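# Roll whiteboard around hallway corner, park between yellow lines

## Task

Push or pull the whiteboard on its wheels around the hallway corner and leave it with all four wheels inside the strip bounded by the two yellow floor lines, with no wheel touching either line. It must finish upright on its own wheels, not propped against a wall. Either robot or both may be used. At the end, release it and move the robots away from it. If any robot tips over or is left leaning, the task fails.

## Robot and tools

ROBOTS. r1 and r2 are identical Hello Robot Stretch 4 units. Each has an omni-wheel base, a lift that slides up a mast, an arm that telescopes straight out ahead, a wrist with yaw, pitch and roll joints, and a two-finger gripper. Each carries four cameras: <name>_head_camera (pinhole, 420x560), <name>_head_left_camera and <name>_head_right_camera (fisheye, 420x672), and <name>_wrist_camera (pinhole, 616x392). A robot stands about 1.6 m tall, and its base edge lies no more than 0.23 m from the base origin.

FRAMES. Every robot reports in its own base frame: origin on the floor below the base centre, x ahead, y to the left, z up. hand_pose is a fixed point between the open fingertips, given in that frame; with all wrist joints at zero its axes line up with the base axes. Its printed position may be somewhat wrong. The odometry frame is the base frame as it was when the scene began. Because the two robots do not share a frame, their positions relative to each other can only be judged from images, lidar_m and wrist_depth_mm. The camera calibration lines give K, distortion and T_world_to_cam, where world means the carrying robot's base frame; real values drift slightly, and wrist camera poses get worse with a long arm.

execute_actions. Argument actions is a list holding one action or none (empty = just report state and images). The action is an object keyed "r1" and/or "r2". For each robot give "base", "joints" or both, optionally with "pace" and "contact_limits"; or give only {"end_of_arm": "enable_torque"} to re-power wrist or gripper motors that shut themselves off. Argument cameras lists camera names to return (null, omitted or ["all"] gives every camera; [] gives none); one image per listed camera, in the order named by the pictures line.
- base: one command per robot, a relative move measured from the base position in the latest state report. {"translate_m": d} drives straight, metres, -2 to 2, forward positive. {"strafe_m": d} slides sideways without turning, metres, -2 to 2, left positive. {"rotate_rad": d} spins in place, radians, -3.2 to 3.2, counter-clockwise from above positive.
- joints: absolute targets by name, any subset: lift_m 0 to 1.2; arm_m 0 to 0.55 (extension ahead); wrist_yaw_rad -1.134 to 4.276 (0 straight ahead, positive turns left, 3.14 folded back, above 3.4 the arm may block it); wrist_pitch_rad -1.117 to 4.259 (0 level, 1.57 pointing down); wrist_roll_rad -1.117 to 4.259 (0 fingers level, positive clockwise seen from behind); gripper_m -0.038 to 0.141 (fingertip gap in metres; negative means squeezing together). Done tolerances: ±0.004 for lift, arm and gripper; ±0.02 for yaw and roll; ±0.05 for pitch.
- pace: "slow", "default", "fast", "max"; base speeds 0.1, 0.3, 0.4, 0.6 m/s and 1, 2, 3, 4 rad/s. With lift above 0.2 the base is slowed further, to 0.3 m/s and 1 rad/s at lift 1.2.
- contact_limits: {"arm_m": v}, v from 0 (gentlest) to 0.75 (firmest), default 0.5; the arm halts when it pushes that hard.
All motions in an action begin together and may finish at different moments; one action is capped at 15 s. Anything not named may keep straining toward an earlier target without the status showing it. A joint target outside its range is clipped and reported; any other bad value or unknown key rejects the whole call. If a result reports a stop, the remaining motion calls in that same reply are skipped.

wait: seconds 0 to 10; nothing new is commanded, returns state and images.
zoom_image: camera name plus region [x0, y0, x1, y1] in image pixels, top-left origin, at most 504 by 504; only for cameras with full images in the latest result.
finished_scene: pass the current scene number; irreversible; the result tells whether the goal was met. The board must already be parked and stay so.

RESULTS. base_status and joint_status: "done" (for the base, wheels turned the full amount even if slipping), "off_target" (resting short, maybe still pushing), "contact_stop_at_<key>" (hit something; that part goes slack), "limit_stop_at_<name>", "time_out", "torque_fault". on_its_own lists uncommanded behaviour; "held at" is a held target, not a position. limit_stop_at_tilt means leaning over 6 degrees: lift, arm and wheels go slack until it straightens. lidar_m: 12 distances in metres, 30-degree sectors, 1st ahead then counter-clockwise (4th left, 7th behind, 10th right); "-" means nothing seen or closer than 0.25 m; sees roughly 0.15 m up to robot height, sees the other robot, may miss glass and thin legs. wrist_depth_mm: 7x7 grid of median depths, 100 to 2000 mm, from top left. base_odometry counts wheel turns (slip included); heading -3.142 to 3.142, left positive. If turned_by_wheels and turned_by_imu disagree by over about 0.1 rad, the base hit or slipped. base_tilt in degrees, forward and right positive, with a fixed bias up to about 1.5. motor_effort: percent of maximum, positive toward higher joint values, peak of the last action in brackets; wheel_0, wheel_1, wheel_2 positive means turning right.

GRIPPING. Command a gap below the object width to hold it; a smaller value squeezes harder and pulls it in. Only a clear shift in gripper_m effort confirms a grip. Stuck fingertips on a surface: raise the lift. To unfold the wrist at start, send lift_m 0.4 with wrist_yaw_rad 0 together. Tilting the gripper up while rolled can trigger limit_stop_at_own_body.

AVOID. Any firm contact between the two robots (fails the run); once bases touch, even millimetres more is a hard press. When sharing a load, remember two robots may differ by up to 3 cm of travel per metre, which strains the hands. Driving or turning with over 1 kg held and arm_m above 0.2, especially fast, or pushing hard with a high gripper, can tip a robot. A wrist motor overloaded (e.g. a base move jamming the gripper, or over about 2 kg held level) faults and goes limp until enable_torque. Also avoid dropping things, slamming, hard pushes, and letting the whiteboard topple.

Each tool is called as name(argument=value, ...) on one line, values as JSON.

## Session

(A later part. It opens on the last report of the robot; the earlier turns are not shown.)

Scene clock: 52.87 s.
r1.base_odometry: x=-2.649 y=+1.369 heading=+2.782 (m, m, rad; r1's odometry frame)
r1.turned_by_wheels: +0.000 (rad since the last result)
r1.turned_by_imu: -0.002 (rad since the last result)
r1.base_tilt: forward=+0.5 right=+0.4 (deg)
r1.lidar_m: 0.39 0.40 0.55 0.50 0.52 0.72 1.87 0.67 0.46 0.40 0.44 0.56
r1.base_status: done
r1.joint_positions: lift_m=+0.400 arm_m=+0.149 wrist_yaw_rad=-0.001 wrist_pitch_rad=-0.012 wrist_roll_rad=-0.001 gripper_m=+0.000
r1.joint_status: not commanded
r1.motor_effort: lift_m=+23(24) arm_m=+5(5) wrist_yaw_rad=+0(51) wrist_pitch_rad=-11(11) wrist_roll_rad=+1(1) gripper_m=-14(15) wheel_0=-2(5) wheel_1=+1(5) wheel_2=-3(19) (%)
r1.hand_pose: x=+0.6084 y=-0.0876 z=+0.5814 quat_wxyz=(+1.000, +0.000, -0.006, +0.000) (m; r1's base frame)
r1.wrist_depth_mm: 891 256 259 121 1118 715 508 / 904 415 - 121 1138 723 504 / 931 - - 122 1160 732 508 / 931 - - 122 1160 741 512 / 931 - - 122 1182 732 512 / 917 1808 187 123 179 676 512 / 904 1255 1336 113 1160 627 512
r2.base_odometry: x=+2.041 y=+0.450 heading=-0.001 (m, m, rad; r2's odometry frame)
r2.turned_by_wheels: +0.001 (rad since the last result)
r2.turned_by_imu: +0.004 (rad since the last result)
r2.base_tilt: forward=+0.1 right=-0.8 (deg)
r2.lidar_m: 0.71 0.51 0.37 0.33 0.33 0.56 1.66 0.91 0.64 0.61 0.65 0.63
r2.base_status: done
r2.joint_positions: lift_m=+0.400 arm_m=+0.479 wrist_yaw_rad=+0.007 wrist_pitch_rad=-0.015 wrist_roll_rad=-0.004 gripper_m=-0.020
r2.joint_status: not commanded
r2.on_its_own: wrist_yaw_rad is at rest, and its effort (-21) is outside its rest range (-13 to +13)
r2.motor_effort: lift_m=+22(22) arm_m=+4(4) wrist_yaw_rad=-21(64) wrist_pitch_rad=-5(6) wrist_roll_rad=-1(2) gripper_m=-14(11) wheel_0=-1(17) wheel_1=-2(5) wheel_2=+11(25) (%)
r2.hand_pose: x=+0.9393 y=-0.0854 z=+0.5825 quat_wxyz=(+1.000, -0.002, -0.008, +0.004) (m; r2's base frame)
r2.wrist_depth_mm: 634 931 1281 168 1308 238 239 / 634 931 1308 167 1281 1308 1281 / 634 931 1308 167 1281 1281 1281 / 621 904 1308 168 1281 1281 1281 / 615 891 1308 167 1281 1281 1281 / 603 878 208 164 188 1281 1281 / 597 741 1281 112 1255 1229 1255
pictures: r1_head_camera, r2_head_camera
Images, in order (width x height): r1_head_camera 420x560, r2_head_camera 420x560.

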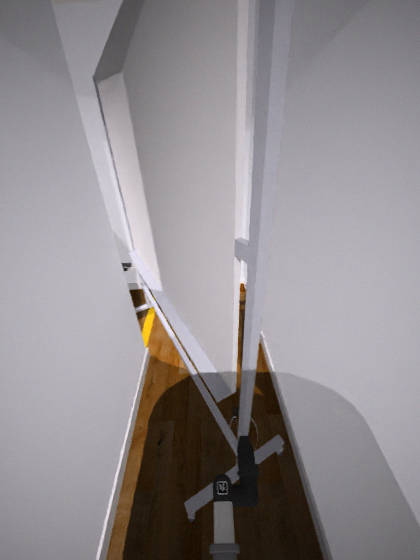

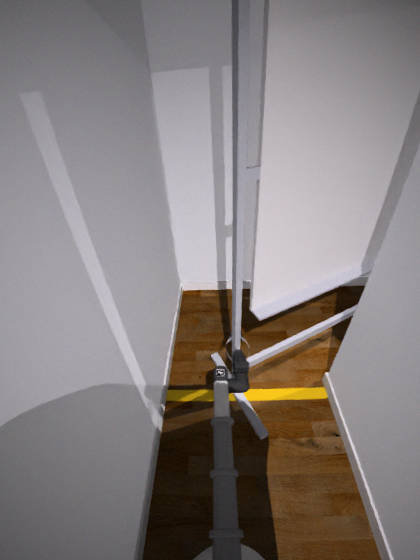

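execute_actions(actions=[{"r2":{"base":{"strafe_m":0.07},"pace":"slow"},"r1":{"joints":{"arm_m":0.21},"pace":"slow"}}], cameras=[])

execute_actions(actions=[{"r2":{"base":{"rotate_rad":0.07},"pace":"slow"},"r1":{"base":{"strafe_m":-0.06},"joints":{"arm_m":0.31},"pace":"slow"}}], cameras=[])

execute_actions(actions=[{"r2":{"base":{"translate_m":-0.15},"pace":"slow"},"r1":{"joints":{"arm_m":0.40},"pace":"slow"}}], cameras=[])

execute_actions(actions=[{"r2":{"base":{"translate_m":-0.15},"pace":"slow"},"r1":{"base":{"translate_m":0.12},"pace":"slow"}}], cameras=["r1_head_camera","r2_head_camera"])

Scene clock: 55.77 s.
r1.base_odometry: x=-2.649 y=+1.369 heading=+2.782 (m, m, rad; r1's odometry frame)
r1.turned_by_wheels: +0.000 (rad since the last result)
r1.turned_by_imu: +0.000 (rad since the last result)
r1.base_tilt: forward=+0.6 right=+0.4 (deg)
r1.lidar_m: 0.41 0.46 0.53 0.49 0.52 0.72 1.82 0.67 0.46 0.42 0.45 0.63
r1.base_status: not commanded
r1.joint_positions: lift_m=+0.400 arm_m=+0.208 wrist_yaw_rad=-0.006 wrist_pitch_rad=-0.013 wrist_roll_rad=-0.001 gripper_m=+0.000
r1.joint_status: all done
r1.on_its_own: wrist_yaw_rad is at rest, and its effort (+14) is outside its rest range (-13 to +13)
r1.motor_effort: lift_m=+24(24) arm_m=+11(12) wrist_yaw_rad=+14(22) wrist_pitch_rad=-8(12) wrist_roll_rad=+1(1) gripper_m=-7(12) wheel_0=+1(2) wheel_1=+0(1) wheel_2=-5(6) (%)
r1.hand_pose: x=+0.6669 y=-0.0890 z=+0.5816 quat_wxyz=(+1.000, +0.000, -0.006, -0.003) (m; r1's base frame)
r1.wrist_depth_mm: 917 256 260 121 1098 699 504 / 931 415 1983 121 1138 707 500 / 946 1983 - 122 1138 715 500 / 917 1983 - 122 1118 723 504 / 931 - - 123 1138 723 504 / 917 1661 187 123 178 668 500 / 917 1281 1336 113 1118 615 508
r2.base_odometry: x=+2.041 y=+0.520 heading=-0.002 (m, m, rad; r2's odometry frame)
r2.turned_by_wheels: -0.001 (rad since the last result)
r2.turned_by_imu: -0.003 (rad since the last result)
r2.base_tilt: forward=+0.1 right=-0.8 (deg)
r2.lidar_m: 0.71 0.42 0.29 0.28 0.30 0.45 1.33 1.00 0.73 0.68 0.73 0.66
r2.base_status: done
r2.joint_positions: lift_m=+0.400 arm_m=+0.479 wrist_yaw_rad=-0.006 wrist_pitch_rad=-0.015 wrist_roll_rad=-0.004 gripper_m=-0.020
r2.joint_status: not commanded
r2.on_its_own: wrist_yaw_rad is at rest, and its effort (+18) is outside its rest range (-13 to +13)
r2.motor_effort: lift_m=+22(22) arm_m=+4(4) wrist_yaw_rad=+18(22) wrist_pitch_rad=-5(5) wrist_roll_rad=-1(0) gripper_m=-15(14) wheel_0=-12(12) wheel_1=-2(4) wheel_2=-1(8) (%)
r2.hand_pose: x=+0.9382 y=-0.0891 z=+0.5825 quat_wxyz=(+1.000, -0.002, -0.008, -0.003) (m; r2's base frame)
r2.wrist_depth_mm: 559 831 1255 166 1308 238 239 / 559 831 1308 165 1281 1308 1281 / 559 831 1281 167 1308 1336 1308 / 554 809 1308 167 1308 1308 1281 / 549 798 1308 166 1308 1308 1308 / 535 778 1078 165 182 1281 1308 / 525 699 1182 112 1281 1255 1281
pictures: none
No camera images: the call's "cameras" was empty. Leave "cameras" out to get every camera's image.

Scene clock: 58.07 s.
r1.base_odometry: x=-2.628 y=+1.425 heading=+2.782 (m, m, rad; r1's odometry frame)
r1.turned_by_wheels: +0.000 (rad since the last result)
r1.turned_by_imu: +0.001 (rad since the last result)
r1.base_tilt: forward=+0.3 right=+0.4 (deg)
r1.lidar_m: 0.52 0.55 0.60 0.56 0.60 0.82 1.76 0.57 0.38 0.36 0.37 0.53
r1.base_status: done
r1.joint_positions: lift_m=+0.400 arm_m=+0.307 wrist_yaw_rad=-0.008 wrist_pitch_rad=-0.014 wrist_roll_rad=-0.001 gripper_m=+0.000
r1.joint_status: all done
r1.on_its_own: wrist_yaw_rad is at rest, and its effort (+23) is outside its rest range (-13 to +13)
r1.motor_effort: lift_m=+23(24) arm_m=+17(17) wrist_yaw_rad=+23(41) wrist_pitch_rad=-5(9) wrist_roll_rad=+1(3) gripper_m=-9(13) wheel_0=+5(16) wheel_1=+3(4) wheel_2=-7(7) (%)
r1.hand_pose: x=+0.7656 y=-0.0899 z=+0.5820 quat_wxyz=(+1.000, +0.000, -0.007, -0.004) (m; r1's base frame)
r1.wrist_depth_mm: 1863 243 279 121 891 569 413 / 1921 368 1921 121 917 585 415 / 1921 1983 1921 121 931 585 413 / 1921 1921 1983 121 917 597 413 / 1921 1921 1921 122 931 591 413 / 1921 1618 188 122 176 549 418 / 1366 1205 1336 113 917 500 418
r2.base_odometry: x=+2.041 y=+0.520 heading=+0.069 (m, m, rad; r2's odometry frame)
r2.turned_by_wheels: +0.071 (rad since the last result)
r2.turned_by_imu: +0.052 (rad since the last result)
r2.base_tilt: forward=+0.0 right=-0.8 (deg)
r2.lidar_m: 0.68 0.39 0.29 0.26 0.30 0.45 1.81 0.95 0.73 0.69 0.75 0.65
r2.base_status: done
r2.joint_positions: lift_m=+0.400 arm_m=+0.479 wrist_yaw_rad=+0.008 wrist_pitch_rad=-0.015 wrist_roll_rad=-0.004 gripper_m=-0.020
r2.joint_status: not commanded
r2.on_its_own: wrist_yaw_rad is at rest, and its effort (-23) is outside its rest range (-13 to +13)
r2.motor_effort: lift_m=+22(22) arm_m=+4(4) wrist_yaw_rad=-23(75) wrist_pitch_rad=-5(6) wrist_roll_rad=-3(1) gripper_m=-7(14) wheel_0=+5(29) wheel_1=+2(20) wheel_2=+1(22) (%)
r2.hand_pose: x=+0.9393 y=-0.0852 z=+0.5825 quat_wxyz=(+1.000, -0.002, -0.008, +0.004) (m; r2's base frame)
r2.wrist_depth_mm: 455 654 976 165 1255 240 239 / 455 647 960 164 1281 1229 1205 / 452 640 1042 163 1281 1229 1229 / 449 627 1025 162 1255 1255 1229 / 442 615 991 162 1281 1255 1229 / 436 609 185 162 185 1229 1205 / 427 521 946 112 1229 1229 1205
pictures: none
No camera images: the call's "cameras" was empty. Leave "cameras" out to get every camera's image.

Scene clock: 60.87 s.
r1.base_odometry: x=-2.628 y=+1.425 heading=+2.781 (m, m, rad; r1's odometry frame)
r1.turned_by_wheels: -0.001 (rad since the last result)
r1.turned_by_imu: -0.001 (rad since the last result)
r1.base_tilt: forward=+0.4 right=+0.5 (deg)
r1.lidar_m: 0.59 0.86 0.61 0.56 0.60 0.82 1.77 0.58 0.38 0.36 0.40 0.51
r1.base_status: not commanded
r1.joint_positions: lift_m=+0.400 arm_m=+0.398 wrist_yaw_rad=-0.006 wrist_pitch_rad=-0.013 wrist_roll_rad=-0.001 gripper_m=+0.000
r1.joint_status: all done
r1.on_its_own: wrist_yaw_rad is at rest, and its effort (+16) is outside its rest range (-13 to +13)
r1.motor_effort: lift_m=+24(23) arm_m=+8(18) wrist_yaw_rad=+16(38) wrist_pitch_rad=-10(10) wrist_roll_rad=+1(1) gripper_m=-12(13) wheel_0=-2(5) wheel_1=+1(3) wheel_2=-8(13) (%)
r1.hand_pose: x=+0.8574 y=-0.0891 z=+0.5816 quat_wxyz=(+1.000, +0.000, -0.006, -0.003) (m; r1's base frame)
r1.wrist_depth_mm: 1863 246 1808 121 878 559 404 / 1808 370 1863 122 891 564 410 / 1430 1808 1808 122 917 580 402 / 1808 1808 1756 123 904 574 404 / 1808 1808 1808 123 931 574 404 / 1708 1808 187 124 180 535 410 / 1336 640 1336 112 904 462 407
r2.base_odometry: x=+1.892 y=+0.509 heading=+0.071 (m, m, rad; r2's odometry frame)
r2.turned_by_wheels: +0.002 (rad since the last result)
r2.turned_by_imu: +0.005 (rad since the last result)
r2.base_tilt: forward=+0.0 right=-0.8 (deg)
r2.lidar_m: 0.74 0.41 0.29 0.30 0.32 0.46 1.77 0.93 0.70 0.67 0.73 0.64
r2.base_status: done
r2.joint_positions: lift_m=+0.400 arm_m=+0.479 wrist_yaw_rad=+0.012 wrist_pitch_rad=-0.016 wrist_roll_rad=-0.004 gripper_m=-0.020
r2.joint_status: not commanded
r2.on_its_own: wrist_yaw_rad is at rest, and its effort (-36) is outside its rest range (-13 to +13)
r2.motor_effort: lift_m=+22(22) arm_m=+4(4) wrist_yaw_rad=-36(65) wrist_pitch_rad=-3(5) wrist_roll_rad=-2(0) gripper_m=-13(15) wheel_0=+6(19) wheel_1=+2(6) wheel_2=+15(24) (%)
r2.hand_pose: x=+0.9397 y=-0.0838 z=+0.5827 quat_wxyz=(+1.000, -0.002, -0.008, +0.006) (m; r2's base frame)
r2.wrist_depth_mm: 459 647 960 171 1397 237 238 / 459 640 1042 170 1430 1397 1366 / 455 640 1025 169 1430 1397 1366 / 449 627 1008 168 1430 1397 1366 / 445 621 976 170 1397 1397 1336 / 436 603 187 170 185 1397 1366 / 430 530 931 112 1366 1255 1281
pictures: none
No camera images: the call's "cameras" was empty. Leave "cameras" out to get every camera's image.

Scene clock: 63.63 s.
r1.base_odometry: x=-2.740 y=+1.468 heading=+2.780 (m, m, rad; r1's odometry frame)
r1.turned_by_wheels: -0.001 (rad since the last result)
r1.turned_by_imu: -0.004 (rad since the last result)
r1.base_tilt: forward=+0.5 right=+0.3 (deg)
r1.lidar_m: 0.56 0.88 0.61 0.55 0.61 0.83 1.76 0.55 0.40 0.34 0.38 0.50
r1.base_status: done
r1.joint_positions: lift_m=+0.400 arm_m=+0.399 wrist_yaw_rad=-0.006 wrist_pitch_rad=-0.011 wrist_roll_rad=+0.000 gripper_m=+0.000
r1.joint_status: not commanded
r1.on_its_own: wrist_yaw_rad is at rest, and its effort (+15) is outside its rest range (-13 to +13)
r1.motor_effort: lift_m=+24(23) arm_m=+8(8) wrist_yaw_rad=+15(50) wrist_pitch_rad=-12(12) wrist_roll_rad=+0(0) gripper_m=-16(15) wheel_0=-5(9) wheel_1=+0(4) wheel_2=-9(22) (%)
r1.hand_pose: x=+0.8574 y=-0.0891 z=+0.5812 quat_wxyz=(+1.000, +0.000, -0.006, -0.003) (m; r1's base frame)
r1.wrist_depth_mm: 247 248 1708 120 842 539 392 / 357 1708 1708 121 854 549 397 / 1661 1661 1708 121 866 554 389 / 1708 1756 1708 122 866 554 392 / 1708 1756 1756 123 878 559 392 / 1576 1708 187 123 179 517 397 / 661 1281 1308 112 878 473 397
r2.base_odometry: x=+1.742 y=+0.499 heading=+0.072 (m, m, rad; r2's odometry frame)
r2.turned_by_wheels: +0.002 (rad since the last result)
r2.turned_by_imu: +0.004 (rad since the last result)
r2.base_tilt: forward=+0.0 right=-0.8 (deg)
r2.lidar_m: 0.75 0.41 0.31 0.29 0.32 0.51 2.28 0.90 0.67 0.66 0.71 0.69
r2.base_status: done
r2.joint_positions: lift_m=+0.400 arm_m=+0.479 wrist_yaw_rad=+0.012 wrist_pitch_rad=-0.016 wrist_roll_rad=-0.004 gripper_m=-0.020
r2.joint_status: not commanded
r2.on_its_own: wrist_yaw_rad is at rest, and its effort (-36) is outside its rest range (-13 to +13)
r2.motor_effort: lift_m=+22(22) arm_m=+5(4) wrist_yaw_rad=-36(49) wrist_pitch_rad=-3(3) wrist_roll_rad=-2(2) gripper_m=-11(14) wheel_0=+6(12) wheel_1=+1(6) wheel_2=+14(23) (%)
r2.hand_pose: x=+0.9397 y=-0.0839 z=+0.5827 quat_wxyz=(+1.000, -0.002, -0.008, +0.006) (m; r2's base frame)
r2.wrist_depth_mm: 469 661 1025 174 244 237 247 / 462 661 1060 172 1576 1499 359 / 466 647 1042 171 1576 1499 1499 / 459 640 1008 173 1537 1537 1499 / 452 634 991 173 1537 1537 1499 / 445 621 189 171 187 1537 1499 / 436 539 931 112 1336 1229 1308
pictures: r1_head_camera, r2_head_camera
Images, in order (width x height): r1_head_camera 420x560, r2_head_camera 420x560.

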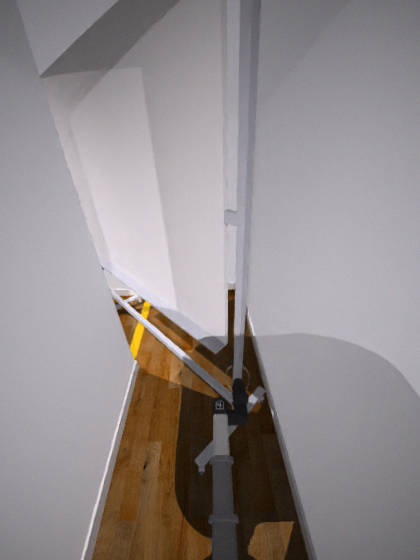

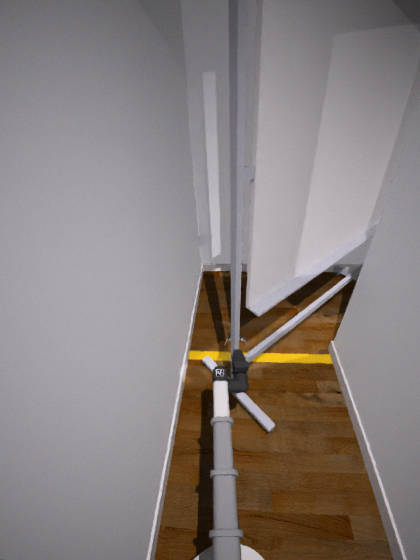

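execute_actions(actions=[{"r2":{"base":{"strafe_m":0.03},"pace":"slow"},"r1":{"base":{"strafe_m":-0.03},"joints":{"arm_m":0.43},"pace":"slow"}}], cameras=[])

execute_actions(actions=[{"r2":{"base":{"translate_m":-0.15},"pace":"slow"},"r1":{"base":{"translate_m":0.15},"pace":"slow"}}], cameras=[])

execute_actions(actions=[{"r2":{"base":{"translate_m":-0.115},"pace":"slow"},"r1":{"base":{"translate_m":0.16},"pace":"slow"}}], cameras=[])

execute_actions(actions=[{"r2":{"base":{"translate_m":-0.095},"pace":"slow"},"r1":{"base":{"translate_m":0.175},"pace":"slow"}}], cameras=["r1_head_camera","r2_head_camera"])

Scene clock: 65.93 s.
r1.base_odometry: x=-2.729 y=+1.495 heading=+2.781 (m, m, rad; r1's odometry frame)
r1.turned_by_wheels: +0.001 (rad since the last result)
r1.turned_by_imu: +0.002 (rad since the last result)
r1.base_tilt: forward=+0.5 right=+0.4 (deg)
r1.lidar_m: 0.55 0.90 0.65 0.59 0.62 0.85 1.67 0.53 0.34 0.31 0.34 0.46
r1.base_status: done
r1.joint_positions: lift_m=+0.400 arm_m=+0.428 wrist_yaw_rad=+0.005 wrist_pitch_rad=-0.011 wrist_roll_rad=-0.001 gripper_m=+0.000
r1.joint_status: all done
r1.on_its_own: wrist_yaw_rad is at rest, and its effort (-14) is outside its rest range (-13 to +13)
r1.motor_effort: lift_m=+23(23) arm_m=+9(12) wrist_yaw_rad=-14(18) wrist_pitch_rad=-12(12) wrist_roll_rad=+1(1) gripper_m=-15(15) wheel_0=+10(9) wheel_1=+2(3) wheel_2=+3(6) (%)
r1.hand_pose: x=+0.8882 y=-0.0860 z=+0.5813 quat_wxyz=(+1.000, +0.000, -0.006, +0.002) (m; r1's base frame)
r1.wrist_depth_mm: 247 247 1661 120 820 512 366 / 357 1661 1661 121 842 517 373 / 1661 1661 1708 121 842 530 375 / 1708 1708 1661 122 842 525 368 / 1756 1708 1708 123 854 530 366 / 1576 1661 187 123 179 488 375 / 661 1255 1336 112 854 445 368
r2.base_odometry: x=+1.740 y=+0.528 heading=+0.071 (m, m, rad; r2's odometry frame)
r2.turned_by_wheels: -0.001 (rad since the last result)
r2.turned_by_imu: -0.002 (rad since the last result)
r2.base_tilt: forward=+0.1 right=-0.8 (deg)
r2.lidar_m: 0.75 0.37 0.27 0.26 0.31 0.48 2.38 0.93 0.72 0.69 0.76 0.70
r2.base_status: done
r2.joint_positions: lift_m=+0.400 arm_m=+0.479 wrist_yaw_rad=-0.006 wrist_pitch_rad=-0.016 wrist_roll_rad=-0.004 gripper_m=-0.020
r2.joint_status: not commanded
r2.on_its_own: wrist_yaw_rad is at rest, and its effort (+16) is outside its rest range (-13 to +13)
r2.motor_effort: lift_m=+22(22) arm_m=+4(5) wrist_yaw_rad=+16(36) wrist_pitch_rad=-3(3) wrist_roll_rad=-1(3) gripper_m=-14(15) wheel_0=-11(10) wheel_1=-1(10) wheel_2=-1(13) (%)
r2.hand_pose: x=+0.9381 y=-0.0891 z=+0.5827 quat_wxyz=(+1.000, -0.002, -0.008, -0.003) (m; r2's base frame)
r2.wrist_depth_mm: 452 647 1255 172 255 236 247 / 455 647 1229 173 1576 1576 359 / 449 640 1182 172 1576 1537 1537 / 449 634 1160 171 1576 1537 1537 / 442 621 1118 171 1576 1576 1537 / 433 609 831 172 181 1537 1499 / 424 559 904 112 1336 1229 1308
pictures: none
No camera images: the call's "cameras" was empty. Leave "cameras" out to get every camera's image.

Scene clock: 68.70 s.
r1.base_odometry: x=-2.870 y=+1.548 heading=+2.783 (m, m, rad; r1's odometry frame)
r1.turned_by_wheels: +0.002 (rad since the last result)
r1.turned_by_imu: +0.003 (rad since the last result)
r1.base_tilt: forward=+0.6 right=+0.4 (deg)
r1.lidar_m: 0.58 0.93 0.64 0.59 0.64 0.88 1.62 0.51 0.35 0.31 0.34 0.46
r1.base_status: done
r1.joint_positions: lift_m=+0.400 arm_m=+0.429 wrist_yaw_rad=+0.008 wrist_pitch_rad=-0.011 wrist_roll_rad=-0.001 gripper_m=+0.000
r1.joint_status: not commanded
r1.on_its_own: wrist_yaw_rad is at rest, and its effort (-25) is outside its rest range (-13 to +13)
r1.motor_effort: lift_m=+23(23) arm_m=+8(9) wrist_yaw_rad=-25(26) wrist_pitch_rad=-13(12) wrist_roll_rad=+2(0) gripper_m=-10(15) wheel_0=+12(12) wheel_1=+8(7) wheel_2=+4(6) (%)
r1.hand_pose: x=+0.8888 y=-0.0850 z=+0.5812 quat_wxyz=(+1.000, +0.000, -0.006, +0.004) (m; r1's base frame)
r1.wrist_depth_mm: 248 878 1499 122 946 512 366 / 1576 1537 1537 123 960 521 370 / 1576 1499 1537 123 976 530 373 / 1537 1618 1537 123 991 535 366 / 1576 1537 1537 123 991 530 368 / 1618 1576 183 124 181 492 375 / 1366 1255 1308 113 960 436 370
r2.base_odometry: x=+1.591 y=+0.518 heading=+0.070 (m, m, rad; r2's odometry frame)
r2.turned_by_wheels: -0.001 (rad since the last result)
r2.turned_by_imu: -0.003 (rad since the last result)
r2.base_tilt: forward=+0.1 right=-0.9 (deg)
r2.lidar_m: 0.81 0.41 0.28 0.26 0.30 0.47 1.75 0.94 0.71 0.67 0.74 0.74
r2.base_status: done
r2.joint_positions: lift_m=+0.400 arm_m=+0.480 wrist_yaw_rad=+0.003 wrist_pitch_rad=-0.015 wrist_roll_rad=-0.004 gripper_m=-0.020
r2.joint_status: not commanded
r2.motor_effort: lift_m=+22(22) arm_m=+3(4) wrist_yaw_rad=-7(16) wrist_pitch_rad=-5(5) wrist_roll_rad=+1(2) gripper_m=-18(18) wheel_0=-11(14) wheel_1=-8(11) wheel_2=+6(9) (%)
r2.hand_pose: x=+0.9391 y=-0.0867 z=+0.5825 quat_wxyz=(+1.000, -0.002, -0.008, +0.001) (m; r2's base frame)
r2.wrist_depth_mm: 459 661 1229 174 243 246 991 / 462 654 1229 173 1708 355 492 / 462 654 1205 175 1756 1661 1118 / 455 634 1182 175 1708 1661 1661 / 449 634 1118 173 1708 1708 1618 / 442 621 842 173 187 1661 1430 / 436 569 960 112 1397 1229 1182
pictures: none
No camera images: the call's "cameras" was empty. Leave "cameras" out to get every camera's image.

Scene clock: 71.57 s.
r1.base_odometry: x=-3.020 y=+1.604 heading=+2.784 (m, m, rad; r1's odometry frame)
r1.turned_by_wheels: +0.001 (rad since the last result)
r1.turned_by_imu: +0.004 (rad since the last result)
r1.base_tilt: forward=+0.4 right=+0.4 (deg)
r1.lidar_m: 0.56 0.93 0.63 0.61 0.65 0.88 1.60 0.48 0.33 0.30 0.31 0.43
r1.base_status: done
r1.joint_positions: lift_m=+0.400 arm_m=+0.429 wrist_yaw_rad=+0.003 wrist_pitch_rad=-0.011 wrist_roll_rad=-0.001 gripper_m=+0.000
r1.joint_status: not commanded
r1.motor_effort: lift_m=+24(24) arm_m=+6(7) wrist_yaw_rad=-12(43) wrist_pitch_rad=-12(14) wrist_roll_rad=+2(2) gripper_m=-10(13) wheel_0=+8(22) wheel_1=+5(12) wheel_2=+0(9) (%)
r1.hand_pose: x=+0.8885 y=-0.0865 z=+0.5812 quat_wxyz=(+1.000, -0.001, -0.006, +0.002) (m; r1's base frame)
r1.wrist_depth_mm: 247 1336 1366 124 917 504 357 / 1366 1336 1366 124 931 512 364 / 1366 1397 1366 125 946 517 368 / 1366 1397 1366 126 946 517 357 / 1397 1397 1397 126 960 525 366 / 1397 1397 183 127 179 480 366 / 1336 1308 1308 115 931 439 364
r2.base_odometry: x=+1.477 y=+0.510 heading=+0.070 (m, m, rad; r2's odometry frame)
r2.turned_by_wheels: -0.001 (rad since the last result)
r2.turned_by_imu: -0.003 (rad since the last result)
r2.base_tilt: forward=+0.0 right=-0.8 (deg)
r2.lidar_m: 0.82 0.40 0.30 0.28 0.33 0.50 1.81 0.94 0.69 0.67 0.71 0.76
r2.base_status: done
r2.joint_positions: lift_m=+0.400 arm_m=+0.480 wrist_yaw_rad=-0.002 wrist_pitch_rad=-0.016 wrist_roll_rad=-0.004 gripper_m=-0.020
r2.joint_status: not commanded
r2.motor_effort: lift_m=+22(22) arm_m=+0(3) wrist_yaw_rad=+5(10) wrist_pitch_rad=-4(6) wrist_roll_rad=+1(2) gripper_m=-14(21) wheel_0=-7(17) wheel_1=-4(11) wheel_2=+2(16) (%)
r2.hand_pose: x=+0.9392 y=-0.0880 z=+0.5826 quat_wxyz=(+1.000, -0.002, -0.008, -0.001) (m; r2's base frame)
r2.wrist_depth_mm: 480 683 1308 172 243 266 1756 / 484 676 1308 173 1808 394 1863 / 480 683 1255 173 1863 1808 1808 / 477 676 1229 173 1863 1808 1808 / 466 654 1182 171 1863 1808 1808 / 462 640 866 171 187 1661 1756 / 452 591 946 112 1336 654 1281
pictures: none
No camera images: the call's "cameras" was empty. Leave "cameras" out to get every camera's image.

Scene clock: 74.60 s.
r1.base_odometry: x=-3.183 y=+1.664 heading=+2.785 (m, m, rad; r1's odometry frame)
r1.turned_by_wheels: +0.001 (rad since the last result)
r1.turned_by_imu: +0.006 (rad since the last result)
r1.base_tilt: forward=+0.3 right=+0.4 (deg)
r1.lidar_m: 0.52 0.89 0.65 0.60 0.64 0.89 1.46 0.52 0.35 0.30 0.31 0.45
r1.base_status: done
r1.joint_positions: lift_m=+0.400 arm_m=+0.429 wrist_yaw_rad=+0.000 wrist_pitch_rad=-0.011 wrist_roll_rad=-0.001 gripper_m=+0.000
r1.joint_status: not commanded
r1.motor_effort: lift_m=+24(24) arm_m=+6(6) wrist_yaw_rad=-3(58) wrist_pitch_rad=-12(14) wrist_roll_rad=+2(3) gripper_m=-8(14) wheel_0=+8(27) wheel_1=+6(13) wheel_2=-4(15) (%)
r1.hand_pose: x=+0.8883 y=-0.0874 z=+0.5812 quat_wxyz=(+1.000, -0.001, -0.006, +0.000) (m; r1's base frame)
r1.wrist_depth_mm: 1182 1205 1160 125 917 500 362 / 1182 1182 1160 125 931 512 362 / 1182 1182 1182 125 946 517 366 / 1205 1182 1205 126 960 517 357 / 1229 1205 1205 127 946 517 368 / 1229 1205 187 128 180 480 366 / 1205 1182 1205 116 960 433 362
r2.base_odometry: x=+1.382 y=+0.503 heading=+0.069 (m, m, rad; r2's odometry frame)
r2.turned_by_wheels: -0.001 (rad since the last result)
r2.turned_by_imu: -0.011 (rad since the last result)
r2.base_tilt: forward=+0.0 right=-0.8 (deg)
r2.lidar_m: 0.84 0.38 0.31 0.29 0.32 0.47 2.09 0.92 0.69 0.66 0.74 0.80
r2.base_status: done
r2.joint_positions: lift_m=+0.400 arm_m=+0.480 wrist_yaw_rad=-0.002 wrist_pitch_rad=-0.016 wrist_roll_rad=-0.004 gripper_m=-0.020
r2.joint_status: not commanded
r2.motor_effort: lift_m=+22(22) arm_m=-2(2) wrist_yaw_rad=+5(18) wrist_pitch_rad=-4(6) wrist_roll_rad=-3(2) gripper_m=-12(19) wheel_0=-7(19) wheel_1=-5(11) wheel_2=+3(14) (%)
r2.hand_pose: x=+0.9395 y=-0.0879 z=+0.5826 quat_wxyz=(+1.000, -0.002, -0.008, -0.001) (m; r2's base frame)
r2.wrist_depth_mm: 500 723 1397 169 243 1983 1863 / 500 715 1397 170 353 1921 1921 / 500 715 1336 170 1921 1983 1921 / 496 699 1281 169 1921 1921 1863 / 488 691 1281 168 1983 1921 1863 / 480 683 917 168 187 1661 1808 / 473 621 1008 112 1366 1182 1308
pictures: r1_head_camera, r2_head_camera
Images, in order (width x height): r1_head_camera 420x560, r2_head_camera 420x560.

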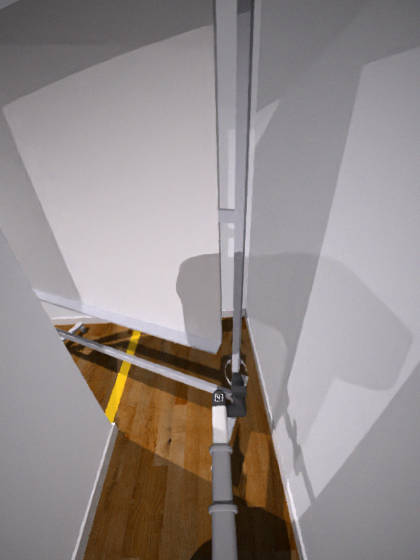

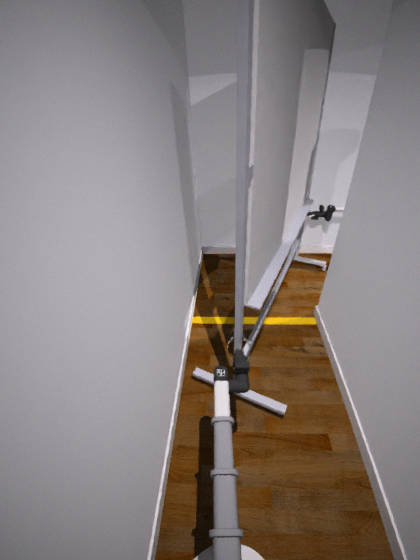

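execute_actions(actions=[{"r2":{"base":{"translate_m":-0.065},"pace":"slow"},"r1":{"base":{"translate_m":0.17},"pace":"slow"}}], cameras=[])

execute_actions(actions=[{"r2":{"base":{"translate_m":-0.05},"pace":"slow"},"r1":{"base":{"translate_m":0.2},"pace":"slow"}}], cameras=[])

execute_actions(actions=[{"r2":{"base":{"strafe_m":-0.08},"joints":{"arm_m":0.45},"pace":"slow"},"r1":{"base":{"translate_m":0.22},"pace":"slow"}}], cameras=[])

execute_actions(actions=[{"r1":{"joints":{"gripper_m":0.14}}}], cameras=[])

execute_actions(actions=[{"r1":{"joints":{"arm_m":0.0},"base":{"translate_m":-0.2}}}], cameras=["r2_head_camera"])

execute_actions(actions=[{"r2":{"base":{"translate_m":-0.76},"joints":{"arm_m":0.04},"pace":"slow"}}], cameras=[])

execute_actions(actions=[{"r2":{"joints":{"gripper_m":0.14}}}], cameras=[])

execute_actions(actions=[{"r2":{"base":{"translate_m":-0.5}}}], cameras=["r2_head_camera"])

Scene clock: 78.77 s.
r1.base_odometry: x=-3.343 y=+1.723 heading=+2.785 (m, m, rad; r1's odometry frame)
r1.turned_by_wheels: +0.000 (rad since the last result)
r1.turned_by_imu: +0.005 (rad since the last result)
r1.base_tilt: forward=+0.3 right=+0.3 (deg)
r1.lidar_m: 0.52 0.85 0.66 0.59 0.63 0.88 1.46 0.47 0.35 0.31 0.31 0.44
r1.base_status: done
r1.joint_positions: lift_m=+0.400 arm_m=+0.429 wrist_yaw_rad=-0.001 wrist_pitch_rad=-0.012 wrist_roll_rad=-0.001 gripper_m=+0.000
r1.joint_status: not commanded
r1.motor_effort: lift_m=+23(24) arm_m=+6(6) wrist_yaw_rad=+2(57) wrist_pitch_rad=-12(12) wrist_roll_rad=+2(2) gripper_m=-11(12) wheel_0=+4(28) wheel_1=+3(19) wheel_2=-5(12) (%)
r1.hand_pose: x=+0.8882 y=-0.0878 z=+0.5813 quat_wxyz=(+1.000, -0.001, -0.006, -0.001) (m; r1's base frame)
r1.wrist_depth_mm: 1008 1008 1008 127 931 504 359 / 1025 1025 991 127 931 517 364 / 1025 1008 1008 128 946 521 368 / 1042 1025 1008 128 960 521 359 / 1025 1008 1025 129 976 521 368 / 1042 1025 186 129 183 484 368 / 1042 1025 1025 116 946 415 364
r2.base_odometry: x=+1.317 y=+0.499 heading=+0.069 (m, m, rad; r2's odometry frame)
r2.turned_by_wheels: +0.000 (rad since the last result)
r2.turned_by_imu: -0.006 (rad since the last result)
r2.base_tilt: forward=+0.0 right=-0.8 (deg)
r2.lidar_m: 0.82 0.41 0.30 0.28 0.33 0.48 1.80 1.59 0.69 0.66 0.70 0.83
r2.base_status: done
r2.joint_positions: lift_m=+0.400 arm_m=+0.480 wrist_yaw_rad=-0.002 wrist_pitch_rad=-0.016 wrist_roll_rad=-0.004 gripper_m=-0.020
r2.joint_status: not commanded
r2.motor_effort: lift_m=+22(22) arm_m=-1(2) wrist_yaw_rad=+4(21) wrist_pitch_rad=-4(5) wrist_roll_rad=-1(1) gripper_m=-8(19) wheel_0=-5(16) wheel_1=-3(12) wheel_2=+3(19) (%)
r2.hand_pose: x=+0.9396 y=-0.0879 z=+0.5826 quat_wxyz=(+1.000, -0.002, -0.008, -0.001) (m; r2's base frame)
r2.wrist_depth_mm: 512 741 1430 166 244 - 960 / 512 732 1430 167 345 - 960 / 508 723 1366 167 1983 1983 1921 / 504 723 1366 165 1983 1921 1618 / 500 715 1336 166 1983 1983 1983 / 492 699 946 166 187 1808 1537 / 484 627 1060 112 1255 1205 1229
pictures: none
No camera images: the call's "cameras" was empty. Leave "cameras" out to get every camera's image.

Scene clock: 82.03 s.
r1.base_odometry: x=-3.530 y=+1.792 heading=+2.786 (m, m, rad; r1's odometry frame)
r1.turned_by_wheels: +0.000 (rad since the last result)
r1.turned_by_imu: +0.006 (rad since the last result)
r1.base_tilt: forward=+0.3 right=+0.3 (deg)
r1.lidar_m: 0.51 0.82 0.67 0.61 0.64 0.88 1.42 0.48 0.33 0.30 0.31 0.45
r1.base_status: done
r1.joint_positions: lift_m=+0.400 arm_m=+0.429 wrist_yaw_rad=-0.002 wrist_pitch_rad=-0.012 wrist_roll_rad=-0.001 gripper_m=+0.000
r1.joint_status: not commanded
r1.motor_effort: lift_m=+23(23) arm_m=+6(6) wrist_yaw_rad=+3(56) wrist_pitch_rad=-11(12) wrist_roll_rad=+2(2) gripper_m=-7(13) wheel_0=+4(28) wheel_1=+4(17) wheel_2=-5(12) (%)
r1.hand_pose: x=+0.8882 y=-0.0879 z=+0.5814 quat_wxyz=(+1.000, -0.001, -0.006, -0.001) (m; r1's base frame)
r1.wrist_depth_mm: 820 798 798 130 798 508 364 / 820 798 798 130 798 521 370 / 820 798 820 131 798 535 373 / 820 809 798 131 809 535 366 / 831 820 820 131 809 535 375 / 831 820 189 132 182 525 373 / 831 831 809 118 820 433 370
r2.base_odometry: x=+1.268 y=+0.495 heading=+0.068 (m, m, rad; r2's odometry frame)
r2.turned_by_wheels: -0.001 (rad since the last result)
r2.turned_by_imu: -0.003 (rad since the last result)
r2.base_tilt: forward=+0.0 right=-0.8 (deg)
r2.lidar_m: 0.81 0.44 0.31 0.29 0.31 0.48 1.84 1.60 0.71 0.66 0.72 0.85
r2.base_status: done
r2.joint_positions: lift_m=+0.400 arm_m=+0.480 wrist_yaw_rad=-0.002 wrist_pitch_rad=-0.016 wrist_roll_rad=-0.004 gripper_m=-0.020
r2.joint_status: not commanded
r2.motor_effort: lift_m=+22(22) arm_m=-2(2) wrist_yaw_rad=+5(27) wrist_pitch_rad=-4(6) wrist_roll_rad=+1(2) gripper_m=-11(19) wheel_0=-6(14) wheel_1=-4(6) wheel_2=+3(15) (%)
r2.hand_pose: x=+0.9396 y=-0.0879 z=+0.5826 quat_wxyz=(+1.000, -0.002, -0.008, -0.001) (m; r2's base frame)
r2.wrist_depth_mm: 521 759 1499 164 244 - 946 / 517 750 1499 162 382 1983 960 / 517 741 1430 163 - - 976 / 512 732 1397 163 - - 991 / 508 715 1336 163 - - 991 / 496 699 1042 163 186 1808 1025 / 492 640 1060 112 1308 1229 1008
pictures: none
No camera images: the call's "cameras" was empty. Leave "cameras" out to get every camera's image.

Scene clock: 85.50 s.
r1.base_odometry: x=-3.736 y=+1.869 heading=+2.786 (m, m, rad; r1's odometry frame)
r1.turned_by_wheels: +0.000 (rad since the last result)
r1.turned_by_imu: +0.001 (rad since the last result)
r1.base_tilt: forward=+0.4 right=+0.5 (deg)
r1.lidar_m: 0.53 0.73 0.69 0.63 0.65 0.91 1.38 0.49 0.31 0.29 0.32 0.46
r1.base_status: done
r1.joint_positions: lift_m=+0.400 arm_m=+0.429 wrist_yaw_rad=-0.001 wrist_pitch_rad=-0.012 wrist_roll_rad=-0.001 gripper_m=+0.000
r1.joint_status: not commanded
r1.motor_effort: lift_m=+24(23) arm_m=+6(6) wrist_yaw_rad=+1(22) wrist_pitch_rad=-11(12) wrist_roll_rad=+3(3) gripper_m=-9(7) wheel_0=+5(18) wheel_1=+4(11) wheel_2=-5(10) (%)
r1.hand_pose: x=+0.8882 y=-0.0878 z=+0.5814 quat_wxyz=(+1.000, -0.001, -0.006, -0.001) (m; r1's base frame)
r1.wrist_depth_mm: 585 585 585 132 574 512 366 / 591 591 580 132 574 521 368 / 591 591 585 133 585 530 370 / 603 597 591 133 585 535 362 / 597 597 591 134 591 530 373 / 603 603 189 134 186 525 373 / 603 603 591 121 585 433 370
r2.base_odometry: x=+1.273 y=+0.416 heading=+0.070 (m, m, rad; r2's odometry frame)
r2.turned_by_wheels: +0.002 (rad since the last result)
r2.turned_by_imu: +0.002 (rad since the last result)
r2.base_tilt: forward=+0.1 right=-0.8 (deg)
r2.lidar_m: 0.83 0.53 0.39 0.36 0.39 0.59 1.95 0.80 0.60 0.56 0.63 0.86
r2.base_status: done
r2.joint_positions: lift_m=+0.400 arm_m=+0.452 wrist_yaw_rad=+0.010 wrist_pitch_rad=-0.016 wrist_roll_rad=-0.004 gripper_m=-0.020
r2.joint_status: all done
r2.on_its_own: wrist_yaw_rad is at rest, and its effort (-27) is outside its rest range (-13 to +13)
r2.motor_effort: lift_m=+22(22) arm_m=-9(15) wrist_yaw_rad=-27(42) wrist_pitch_rad=-4(4) wrist_roll_rad=-2(0) gripper_m=-13(15) wheel_0=+10(13) wheel_1=+2(5) wheel_2=+10(8) (%)
r2.hand_pose: x=+0.9119 y=-0.0847 z=+0.5826 quat_wxyz=(+1.000, -0.002, -0.008, +0.005) (m; r2's base frame)
r2.wrist_depth_mm: 609 866 1464 162 - - 878 / 609 854 1430 162 - - 866 / 603 866 1430 161 - - 904 / 597 842 1397 162 - - 917 / 591 831 1499 162 - - 917 / 574 809 1098 161 1808 1618 917 / 569 699 1229 112 1336 1281 960
pictures: none
No camera images: the call's "cameras" was empty. Leave "cameras" out to get every camera's image.

Scene clock: 87.87 s.
r1.base_odometry: x=-3.736 y=+1.869 heading=+2.786 (m, m, rad; r1's odometry frame)
r1.turned_by_wheels: +0.000 (rad since the last result)
r1.turned_by_imu: +0.000 (rad since the last result)
r1.base_tilt: forward=+0.4 right=+0.4 (deg)
r1.lidar_m: 0.52 0.76 0.67 0.62 0.65 0.91 1.37 0.47 0.33 0.30 0.32 0.43
r1.base_status: not commanded
r1.joint_positions: lift_m=+0.400 arm_m=+0.429 wrist_yaw_rad=-0.001 wrist_pitch_rad=-0.013 wrist_roll_rad=-0.001 gripper_m=+0.140
r1.joint_status: all done
r1.motor_effort: lift_m=+24(24) arm_m=+6(6) wrist_yaw_rad=+2(2) wrist_pitch_rad=-8(12) wrist_roll_rad=+2(3) gripper_m=+1(7) wheel_0=+4(5) wheel_1=+4(4) wheel_2=-5(5) (%)
r1.hand_pose: x=+0.8882 y=-0.0878 z=+0.5817 quat_wxyz=(+1.000, -0.001, -0.006, -0.001) (m; r1's base frame)
r1.wrist_depth_mm: 591 585 585 141 574 512 364 / 591 585 585 142 580 525 366 / 597 585 585 142 580 525 370 / 597 591 585 142 585 530 364 / 603 597 597 143 585 492 373 / 597 603 591 143 585 421 373 / 609 603 597 121 591 488 370
r2.base_odometry: x=+1.273 y=+0.416 heading=+0.070 (m, m, rad; r2's odometry frame)
r2.turned_by_wheels: +0.000 (rad since the last result)
r2.turned_by_imu: -0.001 (rad since the last result)
r2.base_tilt: forward=+0.1 right=-0.9 (deg)
r2.lidar_m: 0.78 0.53 0.41 0.38 0.41 0.62 1.97 0.82 0.58 0.57 0.63 0.87
r2.base_status: not commanded
r2.joint_positions: lift_m=+0.400 arm_m=+0.452 wrist_yaw_rad=+0.009 wrist_pitch_rad=-0.016 wrist_roll_rad=-0.004 gripper_m=-0.020
r2.joint_status: not commanded
r2.on_its_own: wrist_yaw_rad is at rest, and its effort (-27) is outside its rest range (-13 to +13)
r2.motor_effort: lift_m=+22(22) arm_m=-9(10) wrist_yaw_rad=-27(28) wrist_pitch_rad=-4(4) wrist_roll_rad=+1(3) gripper_m=-11(12) wheel_0=+10(10) wheel_1=+2(1) wheel_2=+10(9) (%)
r2.hand_pose: x=+0.9118 y=-0.0848 z=+0.5826 quat_wxyz=(+1.000, -0.002, -0.008, +0.004) (m; r2's base frame)
r2.wrist_depth_mm: 609 878 1499 162 - - 878 / 603 866 1464 162 - - 878 / 603 854 1430 162 - - 904 / 603 854 1537 161 - - 904 / 591 831 1499 161 - - 904 / 580 809 1098 161 186 1576 931 / 574 699 1229 112 1336 1281 960
pictures: none
No camera images: the call's "cameras" was empty. Leave "cameras" out to get every camera's image.

Scene clock: 90.23 s.
r1.base_odometry: x=-3.549 y=+1.799 heading=+2.786 (m, m, rad; r1's odometry frame)
r1.turned_by_wheels: +0.000 (rad since the last result)
r1.turned_by_imu: +0.001 (rad since the last result)
r1.base_tilt: forward=+0.4 right=+0.4 (deg)
r1.lidar_m: 0.72 0.93 0.64 0.63 0.66 0.93 1.40 0.49 0.33 0.29 0.33 0.46
r1.base_status: done
r1.joint_positions: lift_m=+0.400 arm_m=+0.001 wrist_yaw_rad=+0.000 wrist_pitch_rad=-0.013 wrist_roll_rad=-0.001 gripper_m=+0.140
r1.joint_status: all done
r1.motor_effort: lift_m=+23(23) arm_m=-7(7) wrist_yaw_rad=-3(3) wrist_pitch_rad=-7(7) wrist_roll_rad=+2(2) gripper_m=+3(0) wheel_0=+0(4) wheel_1=+1(5) wheel_2=+0(9) (%)
r1.hand_pose: x=+0.4607 y=-0.0875 z=+0.5817 quat_wxyz=(+1.000, -0.001, -0.007, +0.000) (m; r1's base frame)
r1.wrist_depth_mm: 788 778 778 1205 1138 535 375 / 788 778 778 1229 1160 539 384 / 788 788 1255 1205 1182 544 375 / 1229 1229 1205 1205 1205 549 377 / 1255 1255 1229 1229 1205 508 373 / 1255 788 778 1255 904 211 384 / 1255 1229 1229 126 1025 535 382
r2.base_odometry: x=+1.273 y=+0.416 heading=+0.070 (m, m, rad; r2's odometry frame)
r2.turned_by_wheels: +0.000 (rad since the last result)
r2.turned_by_imu: -0.001 (rad since the last result)
r2.base_tilt: forward=+0.0 right=-0.9 (deg)
r2.lidar_m: 0.82 0.52 0.38 0.38 0.43 0.61 1.98 0.79 0.59 0.59 0.62 0.85
r2.base_status: not commanded
r2.joint_positions: lift_m=+0.400 arm_m=+0.452 wrist_yaw_rad=+0.009 wrist_pitch_rad=-0.016 wrist_roll_rad=-0.004 gripper_m=-0.020
r2.joint_status: not commanded
r2.on_its_own: wrist_yaw_rad is at rest, and its effort (-25) is outside its rest range (-13 to +13)
r2.motor_effort: lift_m=+22(22) arm_m=-9(10) wrist_yaw_rad=-25(25) wrist_pitch_rad=-4(4) wrist_roll_rad=+0(1) gripper_m=-9(12) wheel_0=+10(10) wheel_1=+1(1) wheel_2=+10(9) (%)
r2.hand_pose: x=+0.9118 y=-0.0849 z=+0.5826 quat_wxyz=(+1.000, -0.002, -0.008, +0.004) (m; r2's base frame)
r2.wrist_depth_mm: 603 866 1499 162 - - 878 / 609 866 1464 162 - - 878 / 609 866 1430 161 - - 891 / 597 854 1537 162 - - 917 / 597 820 1499 161 - - 917 / 585 820 1098 161 186 1756 917 / 569 699 1229 112 1336 1281 960
pictures: r2_head_camera
Images, in order (width x height): r2_head_camera 420x560.

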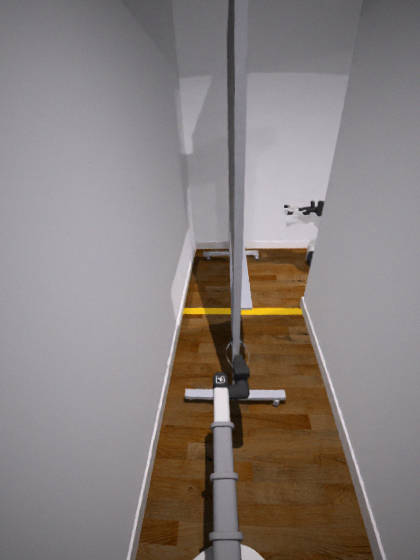

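Scene clock: 99.10 s.
r1.base_odometry: x=-3.549 y=+1.799 heading=+2.786 (m, m, rad; r1's odometry frame)
r1.turned_by_wheels: +0.000 (rad since the last result)
r1.turned_by_imu: +0.000 (rad since the last result)
r1.base_tilt: forward=+0.4 right=+0.3 (deg)
r1.lidar_m: 1.25 1.48 0.67 0.62 0.63 0.86 1.38 0.48 0.32 0.31 0.31 0.46
r1.base_status: not commanded
r1.joint_positions: lift_m=+0.400 arm_m=+0.001 wrist_yaw_rad=+0.000 wrist_pitch_rad=-0.013 wrist_roll_rad=-0.001 gripper_m=+0.140
r1.joint_status: not commanded
r1.motor_effort: lift_m=+23(24) arm_m=-7(7) wrist_yaw_rad=-1(2) wrist_pitch_rad=-8(7) wrist_roll_rad=+3(5) gripper_m=+2(1) wheel_0=+0(0) wheel_1=+0(1) wheel_2=-1(0) (%)
r1.hand_pose: x=+0.4607 y=-0.0875 z=+0.5817 quat_wxyz=(+1.000, -0.001, -0.007, +0.000) (m; r1's base frame)
r1.wrist_depth_mm: 1255 1229 1205 1229 1138 530 377 / 1229 1255 1205 1229 1160 539 379 / 1229 1255 1205 1229 1205 544 375 / 1255 1229 1255 1255 1205 554 377 / 1229 1255 1255 1229 1205 508 375 / 1229 1229 1229 1229 904 210 382 / 1255 1255 1229 126 1025 539 379
r2.base_odometry: x=+0.516 y=+0.363 heading=+0.070 (m, m, rad; r2's odometry frame)
r2.turned_by_wheels: +0.000 (rad since the last result)
r2.turned_by_imu: +0.000 (rad since the last result)
r2.base_tilt: forward=+0.1 right=-0.8 (deg)
r2.lidar_m: 0.42 0.48 0.44 0.40 0.46 0.71 1.20 1.27 1.06 0.63 0.60 0.44
r2.base_status: done
r2.joint_positions: lift_m=+0.400 arm_m=+0.042 wrist_yaw_rad=+0.007 wrist_pitch_rad=-0.012 wrist_roll_rad=-0.004 gripper_m=-0.020
r2.joint_status: all done
r2.on_its_own: wrist_yaw_rad is at rest, and its effort (-20) is outside its rest range (-13 to +13)
r2.motor_effort: lift_m=+22(22) arm_m=-13(18) wrist_yaw_rad=-20(37) wrist_pitch_rad=-15(15) wrist_roll_rad=-3(1) gripper_m=-16(19) wheel_0=-4(10) wheel_1=-6(11) wheel_2=+12(16) (%)
r2.hand_pose: x=+0.5023 y=-0.0854 z=+0.5815 quat_wxyz=(+1.000, -0.002, -0.006, +0.003) (m; r2's base frame)
r2.wrist_depth_mm: 707 1008 1921 169 960 1138 768 / 707 1008 1863 170 439 1160 768 / 699 991 1863 169 - 1205 778 / 699 976 1808 169 - 1205 788 / 683 976 1808 169 - 1229 798 / 676 946 1281 169 185 1255 809 / 661 866 1308 112 1336 1008 831
pictures: none
No camera images: the call's "cameras" was empty. Leave "cameras" out to get every camera's image.

Scene clock: 101.60 s.
r1.base_odometry: x=-3.549 y=+1.799 heading=+2.786 (m, m, rad; r1's odometry frame)
r1.turned_by_wheels: +0.000 (rad since the last result)
r1.turned_by_imu: +0.000 (rad since the last result)
r1.base_tilt: forward=+0.4 right=+0.5 (deg)
r1.lidar_m: 1.22 1.47 0.64 0.61 0.65 0.89 1.38 0.48 0.34 0.31 0.31 0.46
r1.base_status: not commanded
r1.joint_positions: lift_m=+0.400 arm_m=+0.001 wrist_yaw_rad=+0.000 wrist_pitch_rad=-0.013 wrist_roll_rad=-0.001 gripper_m=+0.140
r1.joint_status: not commanded
r1.motor_effort: lift_m=+23(23) arm_m=-7(7) wrist_yaw_rad=-2(3) wrist_pitch_rad=-8(8) wrist_roll_rad=+3(2) gripper_m=+0(3) wheel_0=+0(0) wheel_1=+0(0) wheel_2=+0(0) (%)
r1.hand_pose: x=+0.4607 y=-0.0875 z=+0.5817 quat_wxyz=(+1.000, -0.001, -0.007, +0.000) (m; r1's base frame)
r1.wrist_depth_mm: 1229 1205 1229 1229 1138 530 379 / 1255 1255 1205 1229 1182 544 384 / 1229 1229 1255 1229 1182 544 375 / 1255 1255 1229 1229 1205 549 373 / 1255 1229 1229 1229 1205 508 377 / 1281 1229 1229 1229 904 210 382 / 1255 1229 1255 126 1042 535 382
r2.base_odometry: x=+0.515 y=+0.363 heading=+0.070 (m, m, rad; r2's odometry frame)
r2.turned_by_wheels: +0.000 (rad since the last result)
r2.turned_by_imu: -0.001 (rad since the last result)
r2.base_tilt: forward=+0.0 right=-0.8 (deg)
r2.lidar_m: 0.41 0.47 0.45 0.42 0.46 0.68 1.20 1.28 1.06 0.67 0.58 0.43
r2.base_status: not commanded
r2.joint_positions: lift_m=+0.400 arm_m=+0.041 wrist_yaw_rad=+0.000 wrist_pitch_rad=-0.014 wrist_roll_rad=-0.004 gripper_m=+0.140
r2.joint_status: all done
r2.motor_effort: lift_m=+22(22) arm_m=-7(13) wrist_yaw_rad=-1(20) wrist_pitch_rad=-7(15) wrist_roll_rad=-3(1) gripper_m=+0(16) wheel_0=+0(4) wheel_1=-3(5) wheel_2=+4(12) (%)
r2.hand_pose: x=+0.5007 y=-0.0873 z=+0.5823 quat_wxyz=(+1.000, -0.002, -0.007, +0.000) (m; r2's base frame)
r2.wrist_depth_mm: 707 1025 1863 172 1708 1118 759 / 715 1025 1921 172 1618 1138 750 / 707 1008 1921 172 - 1182 768 / 707 991 1921 172 - 1205 778 / 691 991 1808 172 - 1118 778 / 676 842 1430 171 1708 960 798 / 668 878 1430 112 1430 1138 820
pictures: none
No camera images: the call's "cameras" was empty. Leave "cameras" out to get every camera's image.

Scene clock: 104.73 s.
r1.base_odometry: x=-3.549 y=+1.799 heading=+2.786 (m, m, rad; r1's odometry frame)
r1.turned_by_wheels: +0.000 (rad since the last result)
r1.turned_by_imu: +0.000 (rad since the last result)
r1.base_tilt: forward=+0.4 right=+0.4 (deg)
r1.lidar_m: 1.27 1.47 0.66 0.62 0.65 0.92 1.44 0.49 0.33 0.29 0.32 0.46
r1.base_status: not commanded
r1.joint_positions: lift_m=+0.400 arm_m=+0.001 wrist_yaw_rad=+0.000 wrist_pitch_rad=-0.013 wrist_roll_rad=-0.001 gripper_m=+0.140
r1.joint_status: not commanded
r1.motor_effort: lift_m=+23(23) arm_m=-7(7) wrist_yaw_rad=-3(2) wrist_pitch_rad=-7(8) wrist_roll_rad=+3(3) gripper_m=+0(2) wheel_0=+0(0) wheel_1=+1(0) wheel_2=+0(1) (%)
r1.hand_pose: x=+0.4607 y=-0.0875 z=+0.5817 quat_wxyz=(+1.000, -0.001, -0.007, +0.000) (m; r1's base frame)
r1.wrist_depth_mm: 1255 1255 1229 1229 1138 530 379 / 1255 1229 1205 1229 1182 544 379 / 1255 1229 1229 1205 1182 544 377 / 1255 1255 1229 1205 1205 554 375 / 1255 1229 1255 1255 1205 512 375 / 1255 1255 1229 1205 904 210 387 / 1255 1229 1229 126 1025 535 382
r2.base_odometry: x=+0.017 y=+0.328 heading=+0.070 (m, m, rad; r2's odometry frame)
r2.turned_by_wheels: +0.000 (rad since the last result)
r2.turned_by_imu: -0.001 (rad since the last result)
r2.base_tilt: forward=+0.0 right=-0.8 (deg)
r2.lidar_m: 0.92 0.65 0.48 0.44 0.51 0.71 0.70 0.75 1.01 0.98 0.93 0.88
r2.base_status: done
r2.joint_positions: lift_m=+0.400 arm_m=+0.041 wrist_yaw_rad=+0.000 wrist_pitch_rad=-0.015 wrist_roll_rad=-0.004 gripper_m=+0.140
r2.joint_status: not commanded
r2.motor_effort: lift_m=+22(22) arm_m=-6(7) wrist_yaw_rad=-1(0) wrist_pitch_rad=-7(7) wrist_roll_rad=-1(1) gripper_m=+2(0) wheel_0=-1(8) wheel_1=-2(9) wheel_2=+2(13) (%)
r2.hand_pose: x=+0.5007 y=-0.0874 z=+0.5823 quat_wxyz=(+1.000, -0.002, -0.007, +0.000) (m; r2's base frame)
r2.wrist_depth_mm: 750 1098 - - - 1042 707 / 750 1078 - - - 1060 715 / 750 1078 - - - 1078 723 / 750 1060 1921 - - 1118 732 / 741 1042 1921 - - 1042 732 / 715 891 1537 1921 1708 904 741 / 707 917 1430 112 1430 1042 768
pictures: r2_head_camera
Images, in order (width x height): r2_head_camera 420x560.

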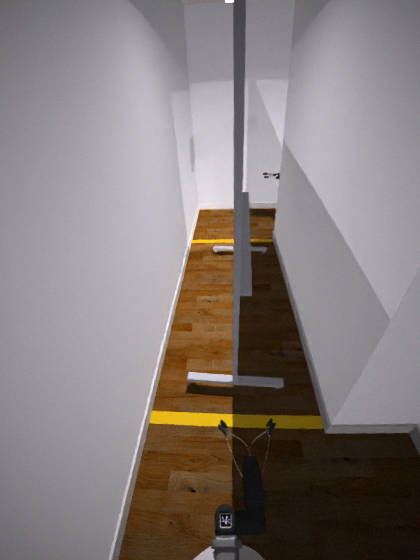

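finished_scene(scene=2)

The scene is finished: the task was done.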